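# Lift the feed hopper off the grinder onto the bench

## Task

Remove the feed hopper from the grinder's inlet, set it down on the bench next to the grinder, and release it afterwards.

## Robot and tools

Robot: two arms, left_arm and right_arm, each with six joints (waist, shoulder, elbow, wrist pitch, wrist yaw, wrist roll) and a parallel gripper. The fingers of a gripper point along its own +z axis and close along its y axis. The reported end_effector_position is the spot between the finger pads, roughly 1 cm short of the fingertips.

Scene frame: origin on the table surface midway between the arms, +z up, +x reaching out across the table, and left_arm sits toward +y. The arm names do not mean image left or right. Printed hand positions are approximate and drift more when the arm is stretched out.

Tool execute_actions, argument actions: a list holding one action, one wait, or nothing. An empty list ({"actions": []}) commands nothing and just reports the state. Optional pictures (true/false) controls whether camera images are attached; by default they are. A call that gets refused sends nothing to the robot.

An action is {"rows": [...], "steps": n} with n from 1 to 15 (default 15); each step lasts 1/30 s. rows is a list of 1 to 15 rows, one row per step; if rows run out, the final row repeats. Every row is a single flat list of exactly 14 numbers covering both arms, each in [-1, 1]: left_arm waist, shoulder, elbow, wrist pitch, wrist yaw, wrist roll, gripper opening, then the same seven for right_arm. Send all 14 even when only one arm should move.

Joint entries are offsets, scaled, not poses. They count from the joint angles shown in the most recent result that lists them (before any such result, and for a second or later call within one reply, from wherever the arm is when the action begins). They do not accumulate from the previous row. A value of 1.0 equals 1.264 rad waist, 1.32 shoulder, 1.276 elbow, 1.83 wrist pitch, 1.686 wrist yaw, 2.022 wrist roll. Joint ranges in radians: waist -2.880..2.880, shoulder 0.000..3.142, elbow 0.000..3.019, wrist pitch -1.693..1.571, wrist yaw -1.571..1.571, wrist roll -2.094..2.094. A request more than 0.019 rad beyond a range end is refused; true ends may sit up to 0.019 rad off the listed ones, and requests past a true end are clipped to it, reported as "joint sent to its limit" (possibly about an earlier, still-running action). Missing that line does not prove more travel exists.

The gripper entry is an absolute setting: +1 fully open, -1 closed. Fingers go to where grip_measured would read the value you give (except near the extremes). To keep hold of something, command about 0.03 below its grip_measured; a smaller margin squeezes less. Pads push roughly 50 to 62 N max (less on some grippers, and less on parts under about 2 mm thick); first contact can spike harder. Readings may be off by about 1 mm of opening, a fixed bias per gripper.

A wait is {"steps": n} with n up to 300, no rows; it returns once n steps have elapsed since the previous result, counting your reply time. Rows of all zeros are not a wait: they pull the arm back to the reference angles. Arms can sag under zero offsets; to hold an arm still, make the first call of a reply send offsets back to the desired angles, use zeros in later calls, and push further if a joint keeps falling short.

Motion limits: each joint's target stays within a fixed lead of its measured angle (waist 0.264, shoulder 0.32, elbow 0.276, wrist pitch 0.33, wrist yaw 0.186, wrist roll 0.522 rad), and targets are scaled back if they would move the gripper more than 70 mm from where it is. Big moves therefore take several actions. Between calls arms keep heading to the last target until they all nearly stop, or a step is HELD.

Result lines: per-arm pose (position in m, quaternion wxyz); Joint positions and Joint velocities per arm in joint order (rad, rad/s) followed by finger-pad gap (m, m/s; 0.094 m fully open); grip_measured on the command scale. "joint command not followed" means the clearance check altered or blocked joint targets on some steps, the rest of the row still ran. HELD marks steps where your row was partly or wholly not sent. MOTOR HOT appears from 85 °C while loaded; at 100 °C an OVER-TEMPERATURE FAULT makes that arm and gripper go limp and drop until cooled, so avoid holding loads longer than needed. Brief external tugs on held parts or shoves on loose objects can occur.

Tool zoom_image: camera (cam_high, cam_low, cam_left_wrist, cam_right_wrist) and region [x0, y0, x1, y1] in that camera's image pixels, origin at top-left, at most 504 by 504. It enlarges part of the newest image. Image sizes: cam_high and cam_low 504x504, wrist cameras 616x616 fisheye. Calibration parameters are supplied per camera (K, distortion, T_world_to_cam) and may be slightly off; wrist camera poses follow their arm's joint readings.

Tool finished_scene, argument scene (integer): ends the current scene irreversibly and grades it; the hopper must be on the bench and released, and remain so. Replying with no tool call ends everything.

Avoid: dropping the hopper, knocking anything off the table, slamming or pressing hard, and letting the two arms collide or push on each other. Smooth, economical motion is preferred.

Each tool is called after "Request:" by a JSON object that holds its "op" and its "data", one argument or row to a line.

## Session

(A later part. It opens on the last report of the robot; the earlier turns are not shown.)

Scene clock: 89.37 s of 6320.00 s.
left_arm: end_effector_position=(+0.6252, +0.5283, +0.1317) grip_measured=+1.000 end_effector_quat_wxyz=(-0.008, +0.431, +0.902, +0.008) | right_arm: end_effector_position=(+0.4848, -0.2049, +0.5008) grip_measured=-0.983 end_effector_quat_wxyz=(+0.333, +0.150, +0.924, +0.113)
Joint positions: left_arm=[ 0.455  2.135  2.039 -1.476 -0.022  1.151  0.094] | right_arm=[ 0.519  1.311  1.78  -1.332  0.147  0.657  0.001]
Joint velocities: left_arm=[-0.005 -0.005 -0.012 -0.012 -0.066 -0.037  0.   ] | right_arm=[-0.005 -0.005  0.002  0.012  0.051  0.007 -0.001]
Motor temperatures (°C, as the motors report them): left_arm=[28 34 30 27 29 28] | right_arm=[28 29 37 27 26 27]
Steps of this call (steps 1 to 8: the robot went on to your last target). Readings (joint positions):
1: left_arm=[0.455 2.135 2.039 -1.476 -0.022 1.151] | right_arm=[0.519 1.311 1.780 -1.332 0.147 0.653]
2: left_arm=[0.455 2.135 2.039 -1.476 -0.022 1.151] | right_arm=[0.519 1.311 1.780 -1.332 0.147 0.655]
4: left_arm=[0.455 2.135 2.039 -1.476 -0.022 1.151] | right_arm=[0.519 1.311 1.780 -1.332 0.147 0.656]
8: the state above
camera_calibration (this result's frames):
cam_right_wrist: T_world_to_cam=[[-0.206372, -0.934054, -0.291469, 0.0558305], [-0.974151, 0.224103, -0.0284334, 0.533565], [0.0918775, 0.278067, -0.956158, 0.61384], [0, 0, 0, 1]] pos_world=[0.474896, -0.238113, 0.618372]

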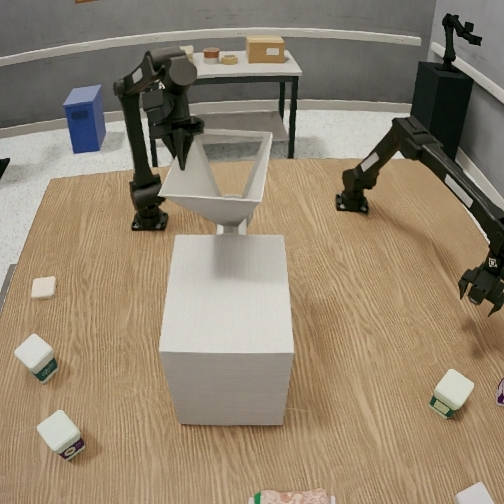

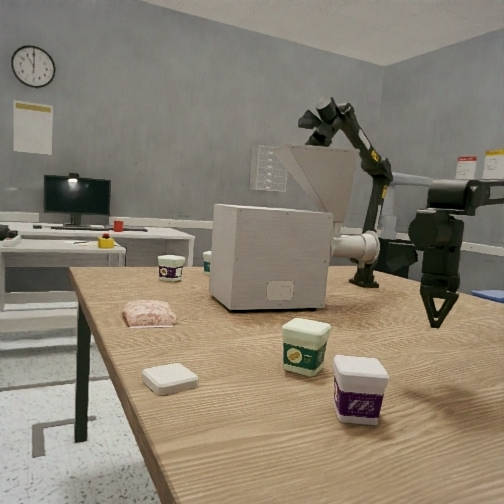

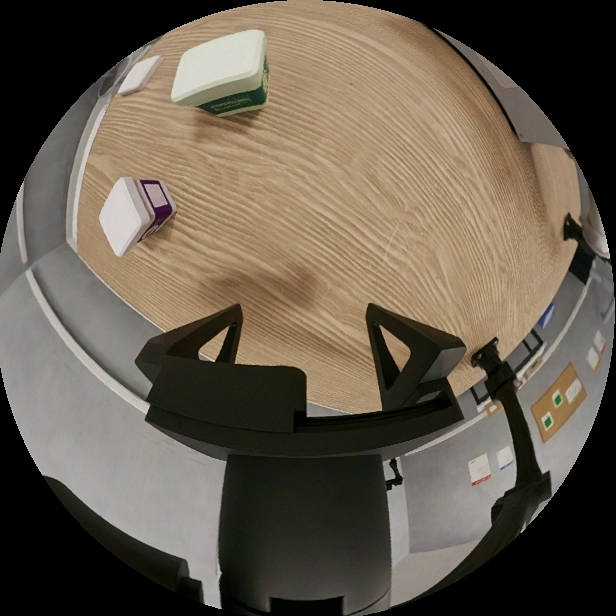

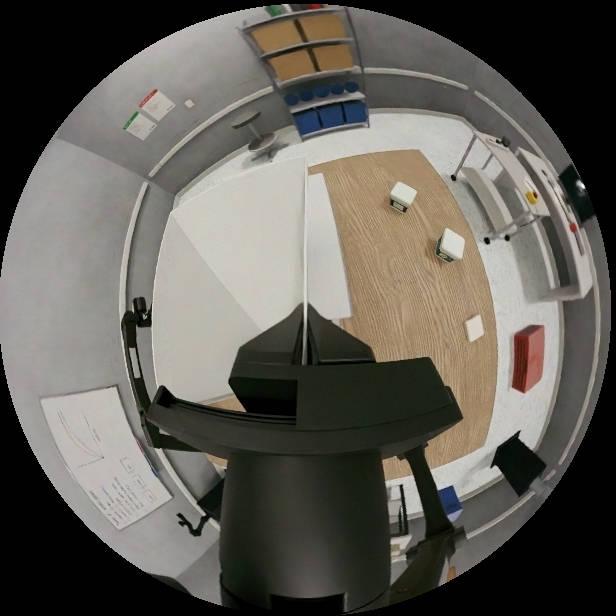

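Request:
{"op": "execute_actions", "data": {
  "actions": [
    {"rows": [[0,0,0,0,0,0,1, 0,0,0.02,0,0,0,-1],[0,0,0,0,0,0,1, 0,0,0.035,0,0,0,-1],[0,0,0,0,0,0,1, 0,0.002,0.045,-0.003,0,0,-1],[0,0,0,0,0,0,1, 0,0.004,0.052,-0.007,0,0,-1],[0,0,0,0,0,0,1, 0,0.006,0.059,-0.011,0,0,-1],[0,0,0,0,0,0,1, 0,0.008,0.066,-0.015,0,0,-1],[0,0,0,0,0,0,1, 0,0.01,0.073,-0.018,0,0,-1],[0,0,0,0,0,0,1, 0,0.012,0.08,-0.021,0,0,-1],[0,0,0,0,0,0,1, 0,0.014,0.087,-0.024,0,0,-1],[0,0,0,0,0,0,1, 0,0.016,0.093,-0.027,0,0,-1],[0,0,0,0,0,0,1, 0,0.018,0.099,-0.03,0,0,-1],[0,0,0,0,0,0,1, 0,0.02,0.104,-0.032,0,0,-1],[0,0,0,0,0,0,1, 0,0.021,0.106,-0.032,0,0,-1]]}
  ],
  "pictures": false
}}

Request:
{"op": "execute_actions", "data": {
  "actions": [
    {"steps": 8}
  ]
}}

Scene clock: 92.10 s of 6320.00 s.
left_arm: end_effector_position=(+0.6252, +0.5283, +0.1317) grip_measured=+1.000 end_effector_quat_wxyz=(-0.008, +0.431, +0.902, +0.008) | right_arm: end_effector_position=(+0.4852, -0.2025, +0.5029) grip_measured=-0.984 end_effector_quat_wxyz=(+0.320, +0.149, +0.929, +0.112)
Joint positions: left_arm=[ 0.455  2.135  2.039 -1.476 -0.022  1.151  0.094] | right_arm=[ 0.519  1.335  1.821 -1.376  0.135  0.661  0.001]
Joint velocities: left_arm=[-0.015  0.015 -0.002 -0.007 -0.037  0.037  0.   ] | right_arm=[ 0.005  0.015  0.042 -0.032 -0.022 -0.081 -0.   ]
Motor temperatures (°C, as the motors report them): left_arm=[28 34 30 27 29 28] | right_arm=[28 29 37 27 27 27]
Steps of this call (steps 1 to 15: the robot went on to your last target; steps 16 to 67: nothing new was sent; steps 68 to 82: all 15 steps of this action). Readings (joint positions):
68: left_arm=[0.455 2.135 2.039 -1.476 -0.022 1.151] | right_arm=[0.519 1.311 1.780 -1.332 0.147 0.658]
69: left_arm=[0.455 2.135 2.039 -1.476 -0.022 1.151] | right_arm=[0.519 1.311 1.780 -1.332 0.147 0.659]
71: left_arm=[0.455 2.135 2.039 -1.476 -0.022 1.151] | right_arm=[0.519 1.311 1.781 -1.332 0.147 0.660]
75: left_arm=[0.455 2.135 2.039 -1.476 -0.022 1.151] | right_arm=[0.519 1.315 1.789 -1.340 0.143 0.661]
82: the state above

Scene clock: 92.37 s of 6320.00 s.
left_arm: end_effector_position=(+0.6252, +0.5283, +0.1317) grip_measured=+1.000 end_effector_quat_wxyz=(-0.008, +0.431, +0.902, +0.008) | right_arm: end_effector_position=(+0.4851, -0.2025, +0.5027) grip_measured=-0.984 end_effector_quat_wxyz=(+0.319, +0.149, +0.929, +0.112)
Joint positions: left_arm=[ 0.455  2.135  2.039 -1.476 -0.022  1.151  0.094] | right_arm=[ 0.519  1.335  1.821 -1.377  0.135  0.661  0.001]
Joint velocities: left_arm=[-0.005 -0.005  0.002 -0.002  0.007 -0.095  0.   ] | right_arm=[-0.024 -0.005 -0.002 -0.012 -0.051  0.037  0.001]
Motor temperatures (°C, as the motors report them): left_arm=[28 34 30 27 29 28] | right_arm=[28 29 37 27 27 27]
Steps of this call (steps 1 to 8: the robot went on to your last target). Readings (joint positions):
1: left_arm=[0.455 2.135 2.039 -1.476 -0.022 1.151] | right_arm=[0.519 1.335 1.821 -1.377 0.135 0.661]
2: left_arm=[0.455 2.135 2.039 -1.476 -0.022 1.151] | right_arm=[0.519 1.335 1.821 -1.377 0.135 0.661]
4: left_arm=[0.455 2.135 2.039 -1.476 -0.022 1.151] | right_arm=[0.519 1.335 1.821 -1.377 0.135 0.661]
8: the state above
camera_calibration (this result's frames):
cam_right_wrist: T_world_to_cam=[[-0.210099, -0.935052, -0.285546, 0.0572832], [-0.975712, 0.219055, 0.000591919, 0.518515], [0.0619967, 0.278735, -0.958365, 0.630716], [0, 0, 0, 1]] pos_world=[0.478855, -0.235823, 0.620506]

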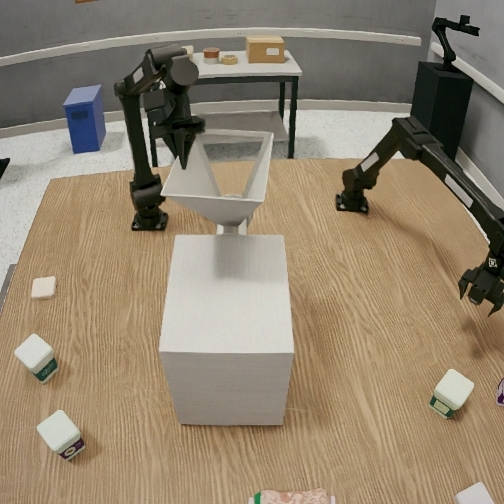

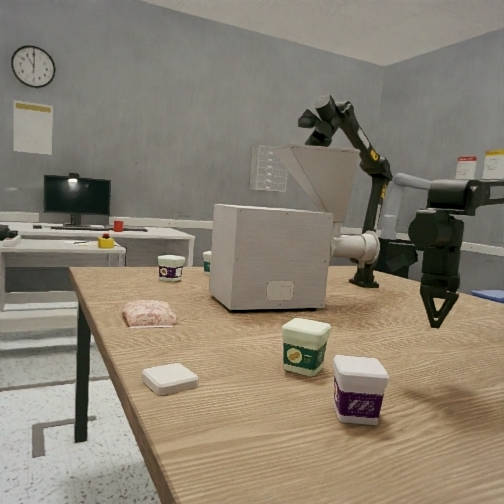

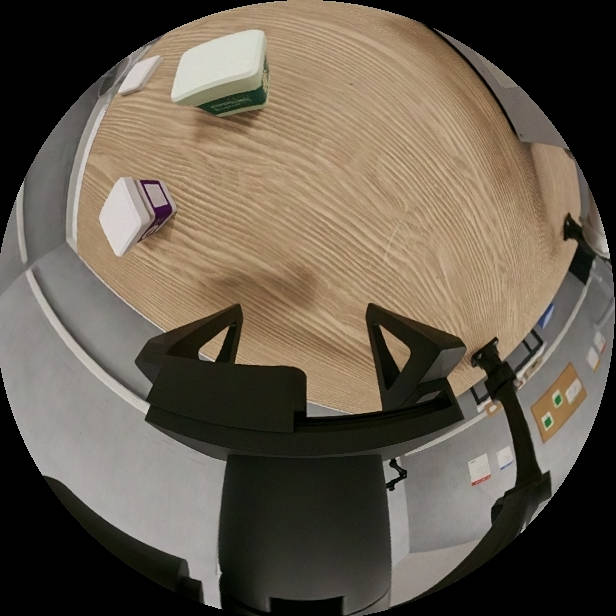

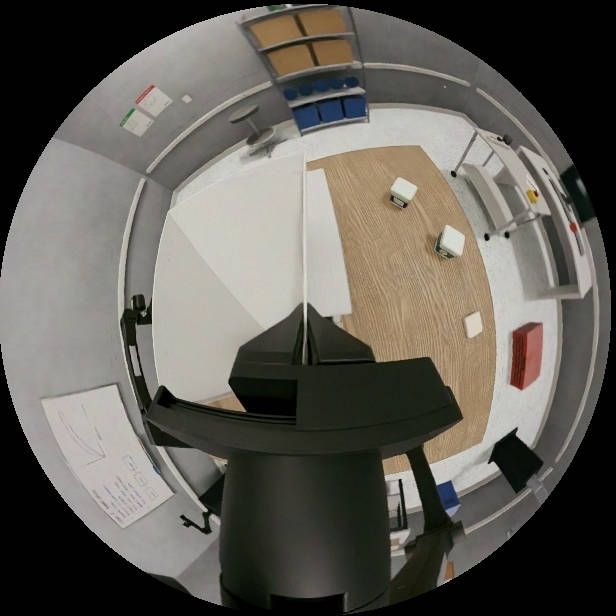

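Request:
{"op": "execute_actions", "data": {
  "actions": [
    {"rows": [[0,0,0,0,0,0,1, 0,0,0.076,0,0.008,0,-1],[0,0,0,0,0,0,1, 0,0,0.08,0,0.01,0,-1],[0,0,0,0,0,0,1, 0,0,0.084,0,0.012,0,-1],[0,0,0,0,0,0,1, 0,0,0.088,0,0.013,0,-1],[0,0,0,0,0,0,1, 0,0,0.092,0,0.014,0,-1],[0,0,0,0,0,0,1, 0,0,0.096,0,0.015,0,-1],[0,0,0,0,0,0,1, 0,0,0.1,0,0.015,0,-1],[0,0,0,0,0,0,1, 0,0,0.104,0,0.015,0,-1],[0,0,0,0,0,0,1, 0,0,0.108,0,0.015,0,-1],[0,0,0,0,0,0,1, 0,0,0.111,0,0.015,0,-1],[0,0,0,0,0,0,1, 0,0,0.113,0,0.015,0,-1]]}
  ]
}}

Scene clock: 94.17 s of 6320.00 s.
left_arm: end_effector_position=(+0.6252, +0.5283, +0.1317) grip_measured=+1.000 end_effector_quat_wxyz=(-0.008, +0.431, +0.902, +0.008) | right_arm: end_effector_position=(+0.4858, -0.1998, +0.5047) grip_measured=-0.984 end_effector_quat_wxyz=(+0.319, +0.147, +0.930, +0.111)
Joint positions: left_arm=[ 0.455  2.135  2.039 -1.476 -0.022  1.151  0.094] | right_arm=[ 0.525  1.344  1.836 -1.386  0.138  0.661  0.001]
Joint velocities: left_arm=[-0.005 -0.015 -0.002 -0.012 -0.022 -0.051  0.   ] | right_arm=[-0.005 -0.015  0.002 -0.007 -0.007  0.007 -0.   ]
Motor temperatures (°C, as the motors report them): left_arm=[28 34 30 27 29 28] | right_arm=[28 29 38 27 27 27]
Steps of this call (steps 1 to 15: the robot went on to your last target; steps 16 to 39: nothing new was sent; steps 40 to 54: all 15 steps of this action). Readings (joint positions):
40: left_arm=[0.455 2.135 2.039 -1.476 -0.022 1.151] | right_arm=[0.519 1.335 1.821 -1.377 0.135 0.661]
41: left_arm=[0.455 2.135 2.039 -1.476 -0.022 1.151] | right_arm=[0.519 1.335 1.822 -1.377 0.135 0.661]
43: left_arm=[0.455 2.135 2.039 -1.476 -0.022 1.151] | right_arm=[0.520 1.336 1.823 -1.377 0.136 0.661]
47: left_arm=[0.455 2.135 2.039 -1.476 -0.022 1.151] | right_arm=[0.523 1.339 1.828 -1.379 0.138 0.661]
54: the state above
camera_calibration (this result's frames):
cam_right_wrist: T_world_to_cam=[[-0.206877, -0.936718, -0.282419, 0.0571408], [-0.976539, 0.21534, 0.00109908, 0.518], [0.0597866, 0.276021, -0.95929, 0.632877], [0, 0, 0, 1]] pos_world=[0.47983, -0.232708, 0.622681]

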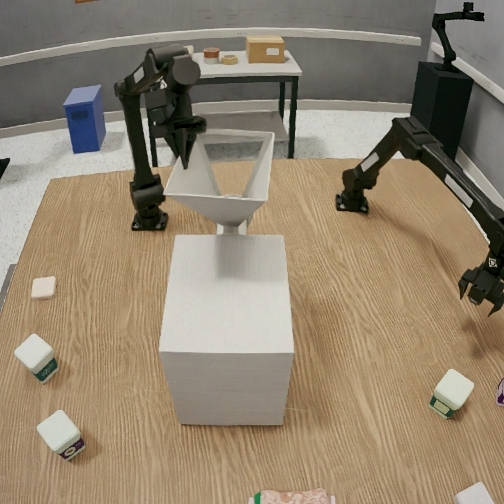

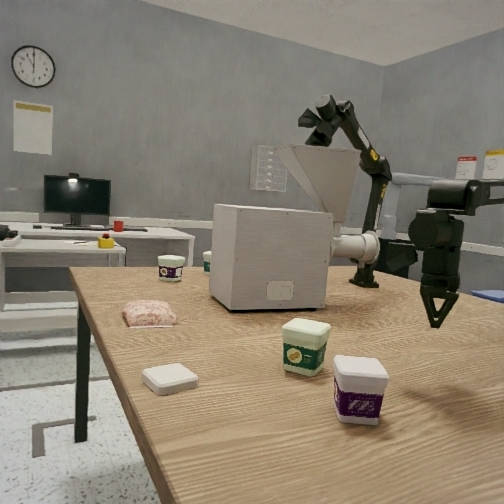

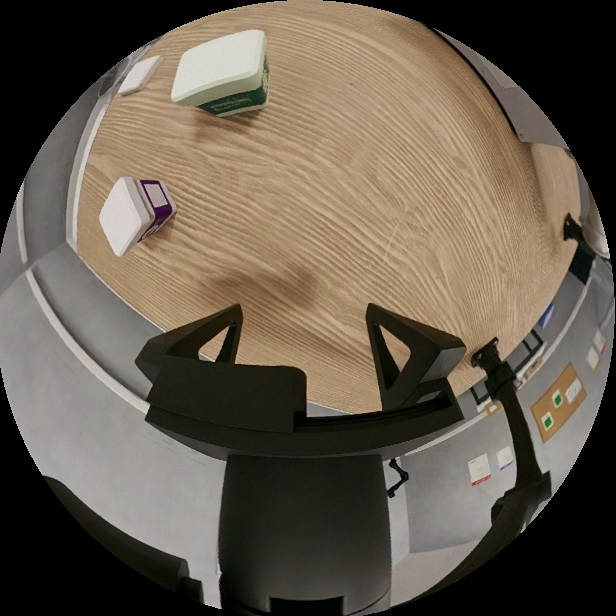

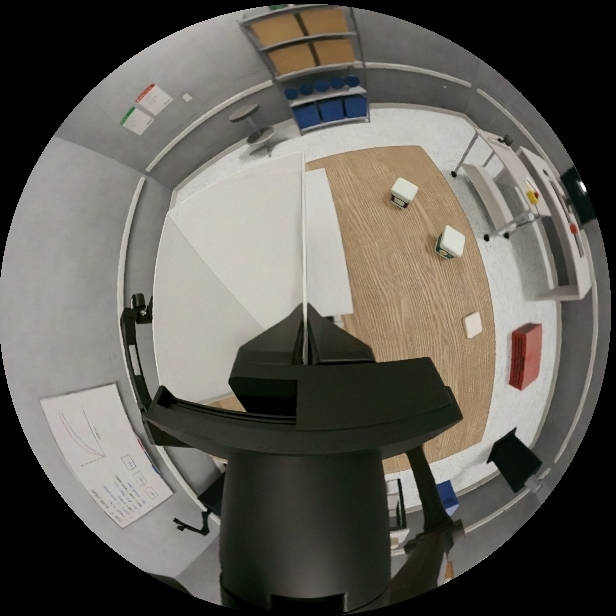

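Request:
{"op": "execute_actions", "data": {
  "actions": [
    {"rows": [[0,0,0,0,0,0,1, -0.005,-0.007,0.101,0.005,0.01,0.003,-1],[0,0,0,0,0,0,1, -0.006,-0.008,0.101,0.007,0.004,0.007,-1],[0,0,0,0,0,0,1, -0.008,-0.009,0.101,0.009,-0.002,0.011,-1],[0,0,0,0,0,0,1, -0.01,-0.01,0.101,0.011,-0.008,0.015,-1],[0,0,0,0,0,0,1, -0.012,-0.011,0.101,0.013,-0.014,0.019,-1],[0,0,0,0,0,0,1, -0.014,-0.012,0.101,0.015,-0.02,0.022,-1],[0,0,0,0,0,0,1, -0.016,-0.013,0.101,0.017,-0.026,0.025,-1],[0,0,0,0,0,0,1, -0.017,-0.014,0.101,0.019,-0.032,0.028,-1],[0,0,0,0,0,0,1, -0.017,-0.0145,0.101,0.021,-0.037,0.031,-1],[0,0,0,0,0,0,1, -0.017,-0.0145,0.101,0.023,-0.042,0.033,-1],[0,0,0,0,0,0,1, -0.017,-0.0145,0.101,0.025,-0.042,0.033,-1]]}
  ]
}}

Scene clock: 99.03 s of 6320.00 s.
left_arm: end_effector_position=(+0.6252, +0.5283, +0.1317) grip_measured=+1.000 end_effector_quat_wxyz=(-0.008, +0.431, +0.902, +0.008) | right_arm: end_effector_position=(+0.4860, -0.1989, +0.5053) grip_measured=-0.984 end_effector_quat_wxyz=(+0.310, +0.146, +0.931, +0.129)
Joint positions: left_arm=[ 0.455  2.135  2.039 -1.476 -0.022  1.151  0.094] | right_arm=[ 0.51   1.344  1.839 -1.386  0.09   0.661  0.001]
Joint velocities: left_arm=[-0.015  0.005 -0.007  0.007  0.037 -0.007  0.   ] | right_arm=[-0.015 -0.005 -0.007  0.002  0.037 -0.022  0.   ]
Motor temperatures (°C, as the motors report them): left_arm=[28 34 30 27 29 28] | right_arm=[28 29 41 27 27 27]
Steps of this call (steps 1 to 15: the robot went on to your last target; steps 16 to 90: nothing new was sent; then 1.37 s passed at rest; steps 91 to 105: all 15 steps of this action). Readings (joint positions):
91: left_arm=[0.455 2.135 2.039 -1.476 -0.022 1.151] | right_arm=[0.525 1.344 1.836 -1.386 0.138 0.661]
92: left_arm=[0.455 2.135 2.039 -1.476 -0.022 1.151] | right_arm=[0.525 1.344 1.836 -1.386 0.136 0.661]
94: left_arm=[0.455 2.135 2.039 -1.476 -0.022 1.151] | right_arm=[0.525 1.344 1.837 -1.386 0.129 0.661]
98: left_arm=[0.455 2.135 2.039 -1.476 -0.022 1.151] | right_arm=[0.520 1.344 1.839 -1.386 0.109 0.661]
105: the state above
camera_calibration (this result's frames):
cam_right_wrist: T_world_to_cam=[[-0.196283, -0.92906, -0.313562, 0.0702623], [-0.979557, 0.200159, 0.0201274, 0.506782], [0.0440625, 0.311102, -0.949355, 0.642778], [0, 0, 0, 1]] pos_world=[0.48189, -0.236128, 0.622056]

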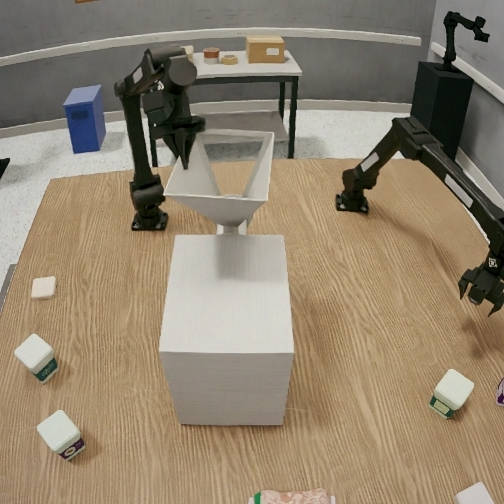

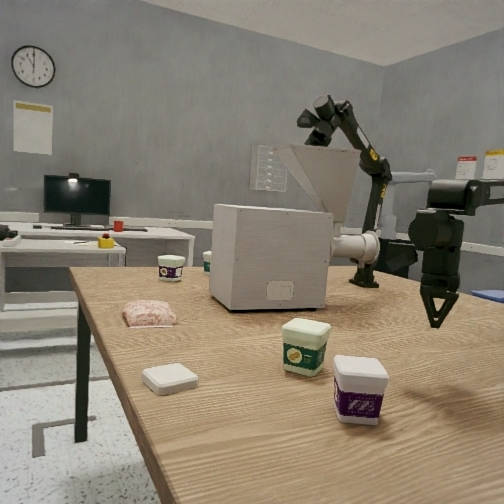

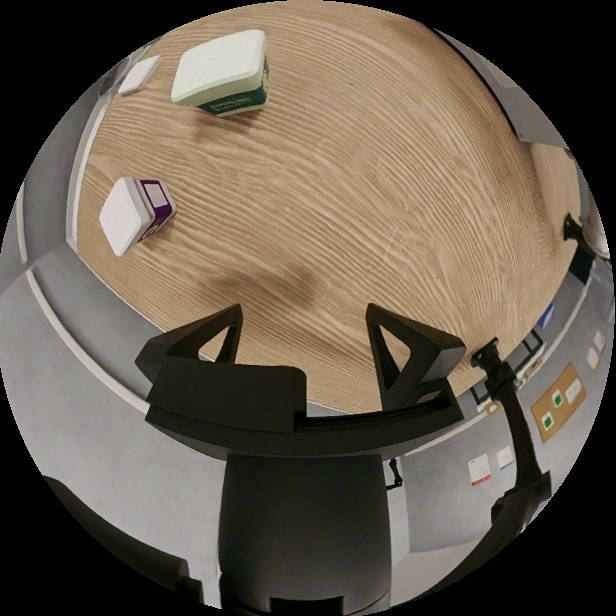

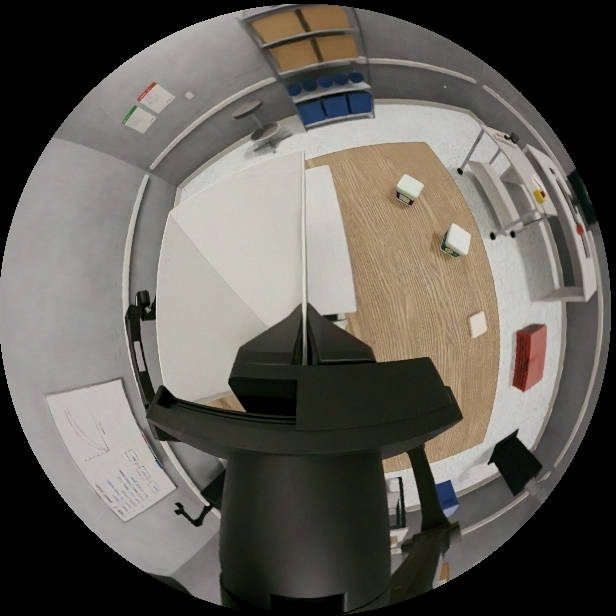

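Request:
{"op": "zoom_image", "data": {
  "camera": "cam_low",
  "region": [315, 195, 375, 255]
}}

Request:
{"op": "zoom_image", "data": {
  "camera": "cam_high",
  "region": [190, 180, 280, 245]
}}

Region (315, 195, 375, 255) of cam_low's 504x504 image, scaled by 8.400, with more detail than that image has.

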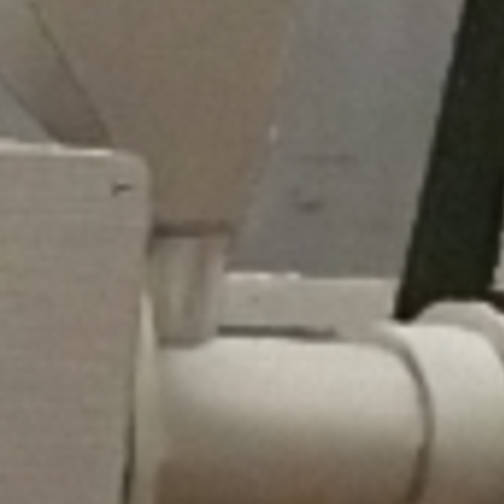

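Region (190, 180, 280, 245) of cam_high's 504x504 image, scaled by 5.600, with more detail than that image has.

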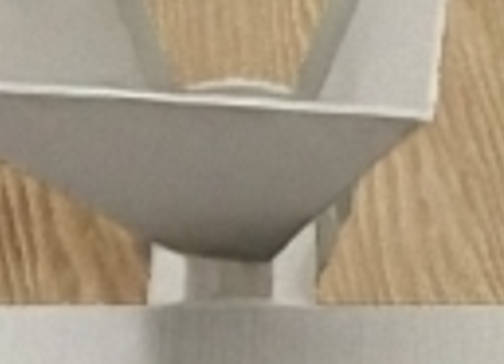

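Request:
{"op": "execute_actions", "data": {
  "actions": [
    {"rows": [[0,0,0,0,0,0,1, -0.007,-0.0145,0.09,0.025,-0.014,0.033,-1],[0,0,0,0,0,0,1, -0.009,-0.0145,0.085,0.025,-0.014,0.033,-1],[0,0,0,0,0,0,1, -0.011,-0.0145,0.085,0.025,-0.014,0.033,-1],[0,0,0,0,0,0,1, -0.013,-0.0145,0.085,0.025,-0.014,0.033,-1],[0,0,0,0,0,0,1, -0.015,-0.0145,0.085,0.025,-0.014,0.033,-1],[0,0,0,0,0,0,1, -0.017,-0.0145,0.085,0.025,-0.014,0.033,-1],[0,0,0,0,0,0,1, -0.019,-0.0145,0.085,0.025,-0.014,0.033,-1],[0,0,0,0,0,0,1, -0.021,-0.0145,0.085,0.025,-0.014,0.033,-1],[0,0,0,0,0,0,1, -0.023,-0.0145,0.085,0.025,-0.014,0.033,-1],[0,0,0,0,0,0,1, -0.025,-0.0145,0.085,0.025,-0.014,0.033,-1],[0,0,0,0,0,0,1, -0.027,-0.0145,0.085,0.025,-0.014,0.033,-1],[0,0,0,0,0,0,1, -0.029,-0.0145,0.085,0.025,-0.014,0.033,-1],[0,0,0,0,0,0,1, -0.031,-0.0145,0.085,0.025,-0.014,0.033,-1],[0,0,0,0,0,0,1, -0.032,-0.0145,0.085,0.025,-0.014,0.033,-1]]}
  ]
}}

Scene clock: 103.07 s of 6320.00 s.
left_arm: end_effector_position=(+0.6252, +0.5283, +0.1317) grip_measured=+1.000 end_effector_quat_wxyz=(-0.008, +0.431, +0.902, +0.008) | right_arm: end_effector_position=(+0.4869, -0.2010, +0.5050) grip_measured=-0.984 end_effector_quat_wxyz=(+0.307, +0.148, +0.931, +0.133)
Joint positions: left_arm=[ 0.455  2.135  2.039 -1.476 -0.022  1.151  0.094] | right_arm=[ 0.5    1.345  1.839 -1.386  0.077  0.661  0.001]
Joint velocities: left_arm=[-0.005 -0.015  0.002  0.002 -0.022 -0.037  0.   ] | right_arm=[ 0.005 -0.005  0.012 -0.012 -0.037  0.066  0.001]
Motor temperatures (°C, as the motors report them): left_arm=[28 34 30 27 29 28] | right_arm=[28 29 43 27 27 27]
Steps of this call (steps 1 to 15: the robot went on to your last target; steps 16 to 90: nothing new was sent; then 0.53 s passed at rest; steps 91 to 105: all 15 steps of this action). Readings (joint positions):
91: left_arm=[0.455 2.135 2.039 -1.476 -0.022 1.151] | right_arm=[0.510 1.344 1.839 -1.386 0.090 0.661]
92: left_arm=[0.455 2.135 2.039 -1.476 -0.022 1.151] | right_arm=[0.510 1.344 1.839 -1.386 0.090 0.661]
94: left_arm=[0.455 2.135 2.039 -1.476 -0.022 1.151] | right_arm=[0.508 1.344 1.839 -1.386 0.088 0.661]
98: left_arm=[0.455 2.135 2.039 -1.476 -0.022 1.151] | right_arm=[0.505 1.344 1.839 -1.386 0.083 0.661]
105: the state above
camera_calibration (this result's frames):
cam_right_wrist: T_world_to_cam=[[-0.198509, -0.925925, -0.321335, 0.074048], [-0.979261, 0.200934, 0.0259611, 0.505211], [0.040529, 0.319825, -0.946609, 0.645165], [0, 0, 0, 1]] pos_world=[0.483285, -0.239291, 0.621398]

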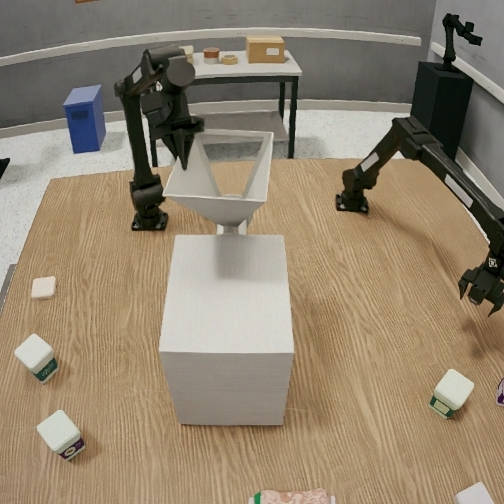

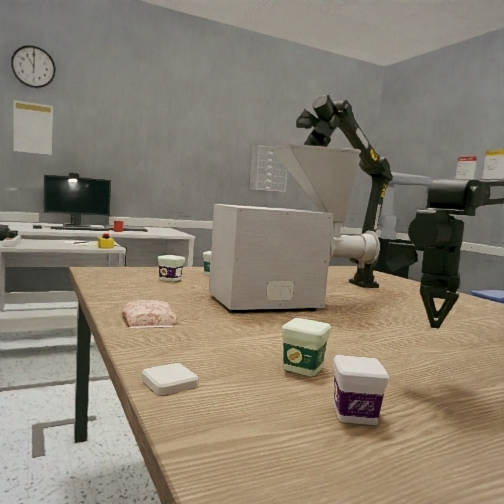

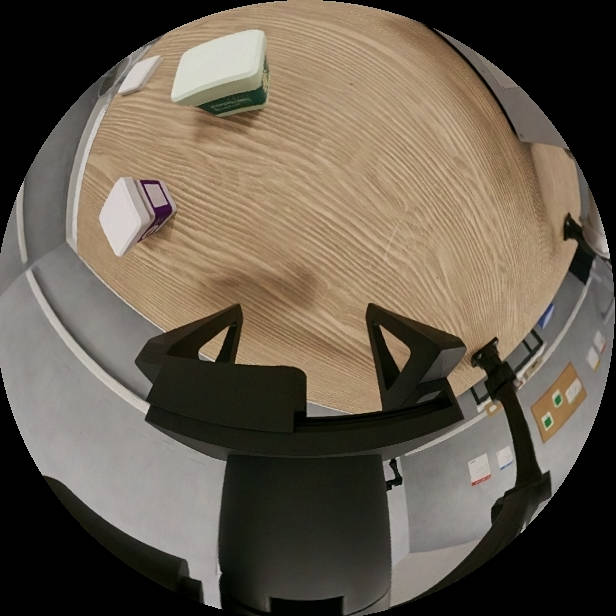

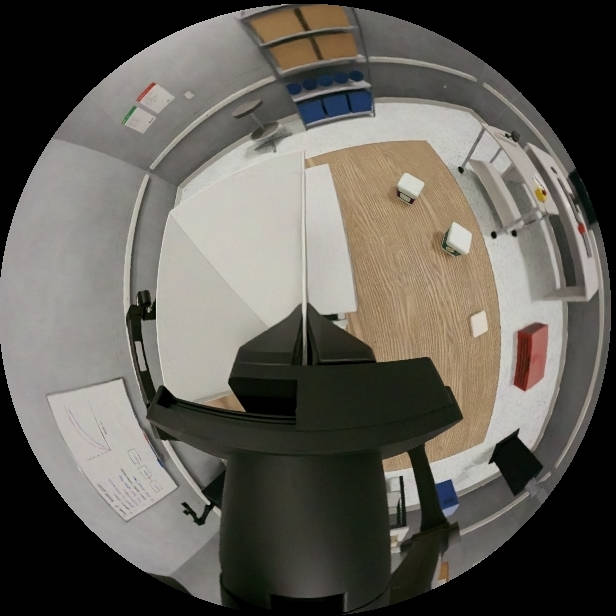

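Request:
{"op": "execute_actions", "data": {
  "actions": [
    {"rows": [[0,0,0,0,0,0,1, -0.025,-0.016,0.09,0.027,-0.005,0.034,-1],[0,0,0,0,0,0,1, -0.026,-0.017,0.095,0.028,-0.005,0.035,-1],[0,0,0,0,0,0,1, -0.027,-0.018,0.1,0.03,-0.005,0.036,-1],[0,0,0,0,0,0,1, -0.027,-0.018,0.105,0.031,-0.005,0.037,-1],[0,0,0,0,0,0,1, -0.028,-0.019,0.11,0.033,-0.005,0.038,-1],[0,0,0,0,0,0,1, -0.028,-0.02,0.115,0.034,-0.005,0.039,-1],[0,0,0,0,0,0,1, -0.029,-0.02,0.12,0.036,-0.005,0.04,-1],[0,0,0,0,0,0,1, -0.029,-0.021,0.125,0.037,-0.005,0.041,-1],[0,0,0,0,0,0,1, -0.03,-0.022,0.13,0.039,-0.005,0.042,-1],[0,0,0,0,0,0,1, -0.03,-0.022,0.135,0.04,-0.005,0.043,-1],[0,0,0,0,0,0,1, -0.031,-0.023,0.14,0.042,-0.005,0.044,-1],[0,0,0,0,0,0,1, -0.031,-0.023,0.143,0.043,-0.005,0.045,-1],[0,0,0,0,0,0,1, -0.032,-0.023,0.146,0.044,-0.005,0.045,-1]]}
  ]
}}

Scene clock: 106.90 s of 6320.00 s.
left_arm: end_effector_position=(+0.6252, +0.5283, +0.1317) grip_measured=+1.000 end_effector_quat_wxyz=(-0.008, +0.431, +0.902, +0.008) | right_arm: end_effector_position=(+0.4869, -0.2010, +0.5050) grip_measured=-0.984 end_effector_quat_wxyz=(+0.307, +0.148, +0.931, +0.132)
Joint positions: left_arm=[ 0.455  2.135  2.039 -1.476 -0.022  1.151  0.094] | right_arm=[ 0.5    1.345  1.839 -1.386  0.077  0.659  0.001]
Joint velocities: left_arm=[-0.005 -0.005 -0.002  0.007  0.022  0.022  0.   ] | right_arm=[-0.005 -0.015 -0.007  0.002  0.007  0.037 -0.   ]
Motor temperatures (°C, as the motors report them): left_arm=[28 34 30 27 29 28] | right_arm=[28 29 44 27 27 28]
Steps of this call (steps 1 to 15: the robot went on to your last target; steps 16 to 90: nothing new was sent; then 0.33 s passed at rest; steps 91 to 105: all 15 steps of this action). Readings (joint positions):
91: left_arm=[0.455 2.135 2.039 -1.476 -0.022 1.151] | right_arm=[0.500 1.345 1.839 -1.386 0.077 0.661]
92: left_arm=[0.455 2.135 2.039 -1.476 -0.022 1.151] | right_arm=[0.500 1.345 1.839 -1.386 0.077 0.661]
94: left_arm=[0.455 2.135 2.039 -1.476 -0.022 1.151] | right_arm=[0.500 1.345 1.839 -1.386 0.077 0.661]
98: left_arm=[0.455 2.135 2.039 -1.476 -0.022 1.151] | right_arm=[0.500 1.345 1.839 -1.386 0.077 0.661]
105: the state above
camera_calibration (this result's frames):
cam_right_wrist: T_world_to_cam=[[-0.197336, -0.926459, -0.320519, 0.0729571], [-0.979504, 0.199798, 0.0255414, 0.505313], [0.0403759, 0.31899, -0.946898, 0.645217], [0, 0, 0, 1]] pos_world=[0.483302, -0.239186, 0.621432]

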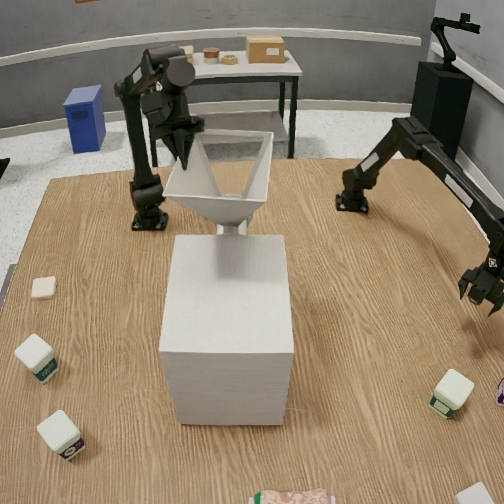

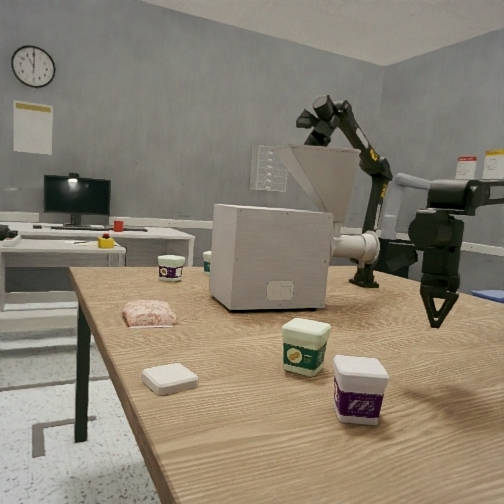

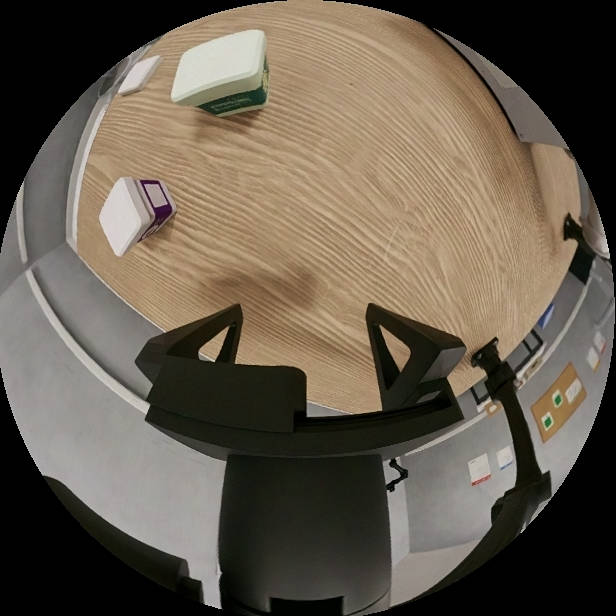

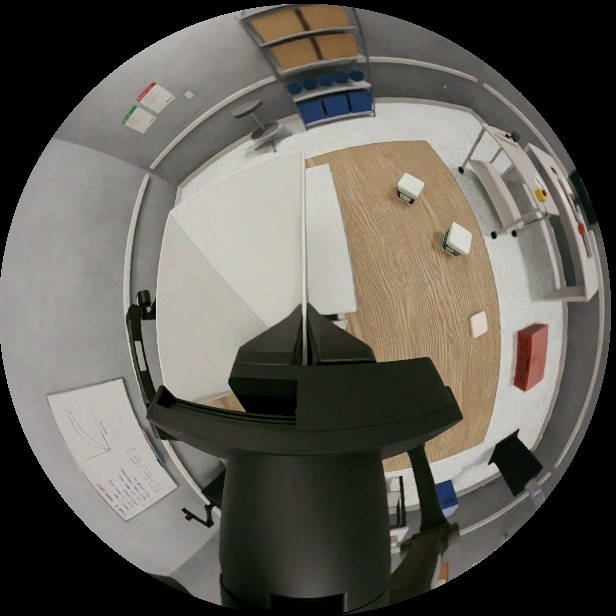

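Request:
{"op": "execute_actions", "data": {
  "actions": [
    {"rows": [[0,-0.03,0.04,0.03,-0.01,-0.1,1, -0.012,-0.01,0.065,0.018,0,0.018,-1],[-0.02,-0.07,0.09,0.06,-0.03,-0.2,0.8, -0.008,-0.008,0.055,0.014,0,0.014,-1],[-0.05,-0.11,0.15,0.09,-0.05,-0.3,0.6, -0.005,-0.005,0.045,0.01,0,0.01,-1],[-0.09,-0.15,0.21,0.12,-0.07,-0.4,0.4, -0.002,-0.003,0.035,0.006,0,0.005,-1],[-0.14,-0.19,0.27,0.15,-0.085,-0.5,0.2, 0,0,0.025,0.003,0,0,-1],[-0.2,-0.22,0.31,0.18,-0.091,-0.6,0, 0,0,0.016,0,0,0,-1],[-0.26,-0.243,0.34,0.192,-0.091,-0.7,0, 0,0,0.016,0,0,0,-1],[-0.32,-0.243,0.34,0.192,-0.091,-0.8,0, 0,0,0.016,0,0,0,-1],[-0.36,-0.243,0.34,0.192,-0.091,-0.846,0, 0,0,0.016,0,0,0,-1]]}
  ],
  "pictures": false
}}

Request:
{"op": "execute_actions", "data": {
  "actions": [
    {"steps": 30}
  ],
  "pictures": false
}}

Scene clock: 118.23 s of 6320.00 s.
left_arm: end_effector_position=(+0.6770, +0.4919, +0.1708) grip_measured=+0.002 end_effector_quat_wxyz=(+0.066, +0.314, +0.940, +0.112) | right_arm: end_effector_position=(+0.4865, -0.2015, +0.5034) grip_measured=-0.984 end_effector_quat_wxyz=(+0.306, +0.141, +0.933, +0.128)
Joint positions: left_arm=[ 0.358  2.086  2.04  -1.3   -0.135  0.824  0.047] | right_arm=[ 0.5    1.346  1.839 -1.392  0.079  0.645  0.001]
Joint velocities: left_arm=[-0.396 -0.142 -0.017  0.266 -0.139 -0.491  0.   ] | right_arm=[-0.005 -0.015 -0.027 -0.002 -0.007  0.037 -0.001]
Motor temperatures (°C, as the motors report them): left_arm=[28 34 31 27 29 28] | right_arm=[28 30 47 27 27 28]
Steps of this call (steps 1 to 15: the robot went on to your last target; steps 16 to 90: nothing new was sent; then 7.83 s passed at rest; steps 91 to 105: all 15 steps of this action). Readings (joint positions):
91: left_arm=[0.455 2.134 2.039 -1.470 -0.028 1.124] | right_arm=[0.500 1.345 1.839 -1.387 0.078 0.656]
92: left_arm=[0.454 2.134 2.039 -1.455 -0.041 1.083] | right_arm=[0.500 1.345 1.839 -1.389 0.078 0.653]
94: left_arm=[0.452 2.131 2.039 -1.424 -0.065 1.017] | right_arm=[0.500 1.346 1.839 -1.390 0.078 0.649]
98: left_arm=[0.433 2.119 2.040 -1.371 -0.102 0.943] | right_arm=[0.500 1.346 1.839 -1.392 0.078 0.645]
105: the state above

Scene clock: 119.23 s of 6320.00 s.
left_arm: end_effector_position=(+0.7028, +0.2662, +0.2680) grip_measured=+0.002 end_effector_quat_wxyz=(+0.230, +0.140, +0.960, +0.079) | right_arm: end_effector_position=(+0.4865, -0.2015, +0.5034) grip_measured=-0.984 end_effector_quat_wxyz=(+0.306, +0.141, +0.933, +0.128)
Joint positions: left_arm=[ 0.033  1.967  2.051 -1.188 -0.162  0.168  0.047] | right_arm=[ 0.5    1.346  1.839 -1.392  0.079  0.645  0.001]
Joint velocities: left_arm=[-0.063 -0.093  0.071  0.037 -0.037 -0.799  0.001] | right_arm=[ 0.005  0.005 -0.002  0.012 -0.007  0.051  0.   ]
Motor temperatures (°C, as the motors report them): left_arm=[28 34 31 27 30 28] | right_arm=[28 30 47 27 27 28]
Steps of this call (steps 1 to 30: the robot went on to your last target). Readings (joint positions):
1: left_arm=[0.345 2.081 2.040 -1.293 -0.138 0.806] | right_arm=[0.500 1.346 1.839 -1.392 0.079 0.645]
2: left_arm=[0.331 2.076 2.040 -1.286 -0.141 0.789] | right_arm=[0.500 1.346 1.839 -1.392 0.079 0.645]
4: left_arm=[0.304 2.066 2.040 -1.273 -0.145 0.754] | right_arm=[0.500 1.346 1.839 -1.392 0.079 0.645]
8: left_arm=[0.244 2.048 2.040 -1.251 -0.151 0.681] | right_arm=[0.500 1.346 1.839 -1.392 0.079 0.645]
30: the state above

Request:
{"op": "execute_actions", "data": {
  "actions": [
    {"steps": 20}
  ],
  "pictures": false
}}

Scene clock: 120.23 s of 6320.00 s.
left_arm: end_effector_position=(+0.7196, +0.2605, +0.3779) grip_measured=+0.002 end_effector_quat_wxyz=(+0.340, -0.142, +0.929, -0.019) | right_arm: end_effector_position=(+0.4865, -0.2015, +0.5034) grip_measured=-0.984 end_effector_quat_wxyz=(+0.306, +0.141, +0.933, +0.128)
Joint positions: left_arm=[ 0.028  1.93   2.213 -1.175 -0.166 -0.411  0.047] | right_arm=[ 0.5    1.346  1.839 -1.392  0.079  0.645  0.001]
Joint velocities: left_arm=[-0.005 -0.024  0.178  0.017  0.007 -0.271 -0.   ] | right_arm=[ 0.005 -0.015 -0.022  0.012  0.139  0.007 -0.001]
Motor temperatures (°C, as the motors report them): left_arm=[28 34 31 27 30 28] | right_arm=[28 30 46 27 27 28]
Steps of this call (steps 1 to 30: the robot went on to your last target). Readings (joint positions):
1: left_arm=[0.032 1.964 2.054 -1.187 -0.162 0.141] | right_arm=[0.500 1.346 1.839 -1.392 0.079 0.645]
2: left_arm=[0.030 1.962 2.058 -1.186 -0.162 0.113] | right_arm=[0.500 1.346 1.839 -1.392 0.079 0.645]
4: left_arm=[0.029 1.957 2.065 -1.184 -0.163 0.058] | right_arm=[0.500 1.346 1.839 -1.392 0.079 0.645]
8: left_arm=[0.028 1.949 2.083 -1.180 -0.164 -0.056] | right_arm=[0.500 1.346 1.839 -1.392 0.079 0.645]
30: the state above

Request:
{"op": "execute_actions", "data": {
  "actions": []
}}

Scene clock: 123.37 s of 6320.00 s.
left_arm: end_effector_position=(+0.6936, +0.2525, +0.5534) grip_measured=+0.002 end_effector_quat_wxyz=(+0.474, -0.199, +0.852, -0.101) | right_arm: end_effector_position=(+0.4865, -0.2015, +0.5034) grip_measured=-0.984 end_effector_quat_wxyz=(+0.306, +0.141, +0.933, +0.128)
Joint positions: left_arm=[ 0.01   1.838  2.411 -1.142 -0.173 -0.549  0.047] | right_arm=[ 0.5    1.346  1.839 -1.392  0.079  0.645  0.001]
Joint velocities: left_arm=[-0.024 -0.015  0.017 -0.012 -0.037  0.051 -0.   ] | right_arm=[-0.005 -0.005 -0.012 -0.007 -0.007 -0.007 -0.   ]
Motor temperatures (°C, as the motors report them): left_arm=[28 34 32 27 30 28] | right_arm=[28 30 45 27 27 28]
Steps of this call (steps 1 to 75: the robot went on to your last target; steps 76 to 94: nothing new was sent). Readings (joint positions):
1: left_arm=[0.028 1.930 2.219 -1.175 -0.166 -0.418] | right_arm=[0.500 1.346 1.839 -1.392 0.079 0.645]
2: left_arm=[0.028 1.929 2.225 -1.175 -0.166 -0.425] | right_arm=[0.500 1.346 1.839 -1.392 0.079 0.645]
4: left_arm=[0.028 1.928 2.234 -1.174 -0.166 -0.439] | right_arm=[0.500 1.346 1.839 -1.392 0.079 0.645]
8: left_arm=[0.028 1.923 2.252 -1.173 -0.166 -0.462] | right_arm=[0.500 1.346 1.839 -1.392 0.079 0.645]
94: the state above
All arms were judged still, so your last target was given up. Only a new action makes them travel on or press farther. Fingers that are still opening or closing keep moving.
camera_calibration (this result's frames):
cam_left_wrist: T_world_to_cam=[[0.24512, -0.899213, 0.362398, -0.140844], [-0.876718, -0.365165, -0.313081, 0.875607], [0.413861, -0.240978, -0.877866, 0.37739], [0, 0, 0, 1]] pos_world=[0.645997, 0.284035, 0.656475]
cam_right_wrist: T_world_to_cam=[[-0.18921, -0.932445, -0.307809, 0.0603534], [-0.981367, 0.190244, 0.0269403, 0.503352], [0.0334385, 0.307171, -0.951067, 0.646993], [0, 0, 0, 1]] pos_world=[0.483758, -0.238221, 0.620351]

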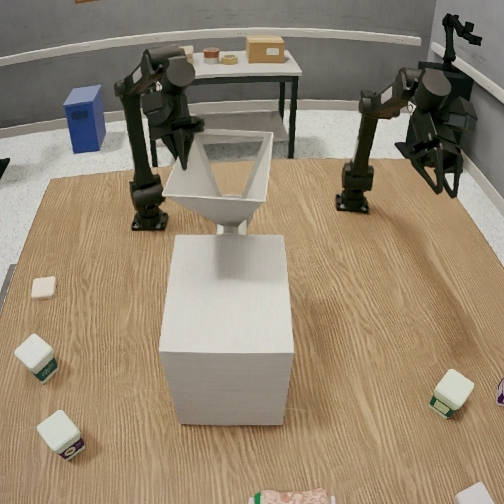

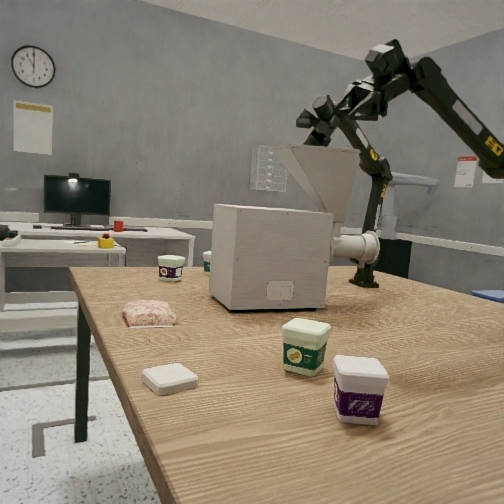

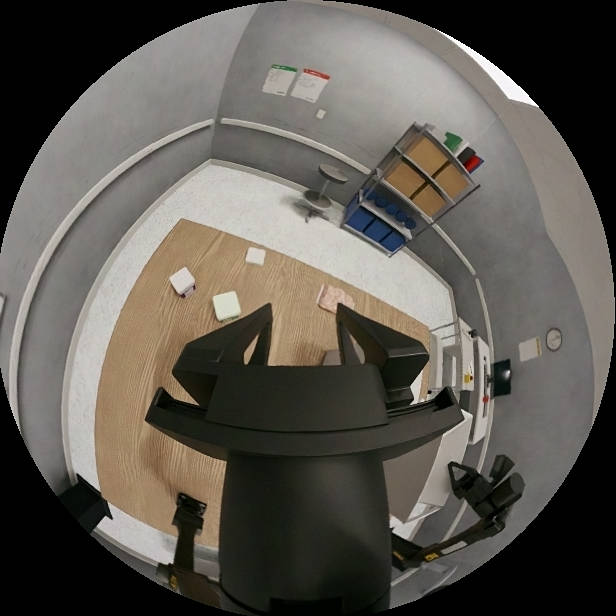

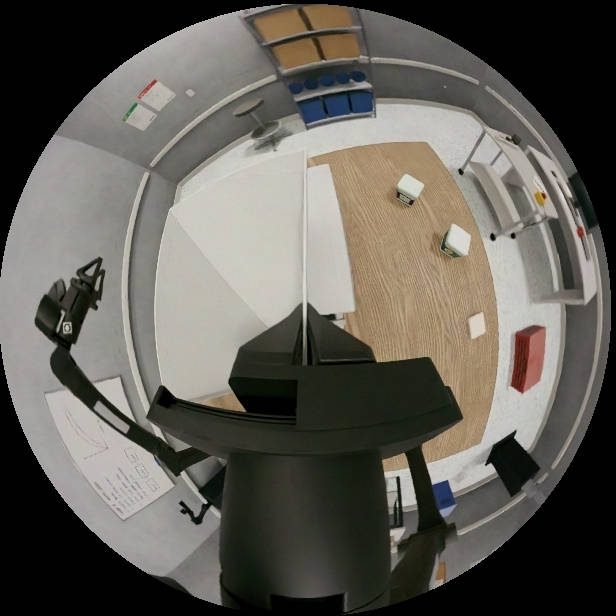

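Request:
{"op": "execute_actions", "data": {
  "actions": [
    {"rows":[[-0.005,-0.005,0.04,0,0,0,0,0,0,0.016,0,0,0,-1],[-0.012,-0.01,0.045,0,0,0,0,0,0,0.016,0,0,0,-1],[-0.022,-0.015,0.05,0,0,0,0,0,0,0.016,0,0,0,-1],[-0.034,-0.02,0.056,0,0,0,0,0,0,0.016,0,0,0,-1],[-0.047,-0.024,0.056,0,0,0,0,0,0,0.016,0,0,0,-1],[-0.06,-0.024,0.056,0,0,0,0,0,0,0.016,0,0,0,-1],[-0.073,-0.024,0.056,0,0,0,0,0,0,0.016,0,0,0,-1],[-0.086,-0.024,0.056,0,0,0,0,0,0,0.016,0,0,0,-1],[-0.099,-0.024,0.056,0,0,0,0,0,0,0.016,0,0,0,-1],[-0.112,-0.024,0.056,0,0,0,0,0,0,0.016,0,0,0,-1],[-0.125,-0.024,0.056,0,0,0,0,0,0,0.016,0,0,0,-1],[-0.138,-0.024,0.056,0,0,0,0,0,0,0.016,0,0,0,-1],[-0.151,-0.024,0.056,0,0,0,0,0,0,0.016,0,0,0,-1],[-0.164,-0.024,0.056,0,0,0,0,0,0,0.016,0,0,0,-1],[-0.177,-0.024,0.056,0,0,0,0,0,0,0.016,0,0,0,-1]],"steps":15}
  ],
  "pictures": false
}}

Scene clock: 126.03 s of 6320.00 s.
left_arm: end_effector_position=(+0.6647, +0.1302, +0.5534) grip_measured=+0.002 end_effector_quat_wxyz=(+0.463, -0.123, +0.866, -0.142) | right_arm: end_effector_position=(+0.4865, -0.2016, +0.5031) grip_measured=-0.984 end_effector_quat_wxyz=(+0.306, +0.139, +0.933, +0.127)
Joint positions: left_arm=[-0.166  1.838  2.411 -1.142 -0.173 -0.549  0.047] | right_arm=[ 0.5    1.346  1.839 -1.393  0.079  0.641  0.001]
Joint velocities: left_arm=[-0.65   0.005 -0.012 -0.027  0.037 -0.022  0.001] | right_arm=[-0.005 -0.005 -0.012 -0.012  0.022 -0.007  0.   ]
Motor temperatures (°C, as the motors report them): left_arm=[28 34 32 27 30 28] | right_arm=[28 30 44 27 27 28]
Steps of this call (steps 1 to 65: nothing new was sent; steps 66 to 80: all 15 steps of this action). Readings (joint positions):
66: left_arm=[0.010 1.838 2.411 -1.142 -0.173 -0.549] | right_arm=[0.500 1.346 1.839 -1.393 0.079 0.643]
67: left_arm=[0.009 1.838 2.411 -1.142 -0.173 -0.549] | right_arm=[0.500 1.346 1.839 -1.393 0.079 0.642]
69: left_arm=[0.006 1.838 2.411 -1.142 -0.173 -0.549] | right_arm=[0.500 1.346 1.839 -1.393 0.079 0.641]
73: left_arm=[-0.029 1.838 2.411 -1.142 -0.173 -0.549] | right_arm=[0.500 1.346 1.839 -1.393 0.079 0.641]
80: the state above


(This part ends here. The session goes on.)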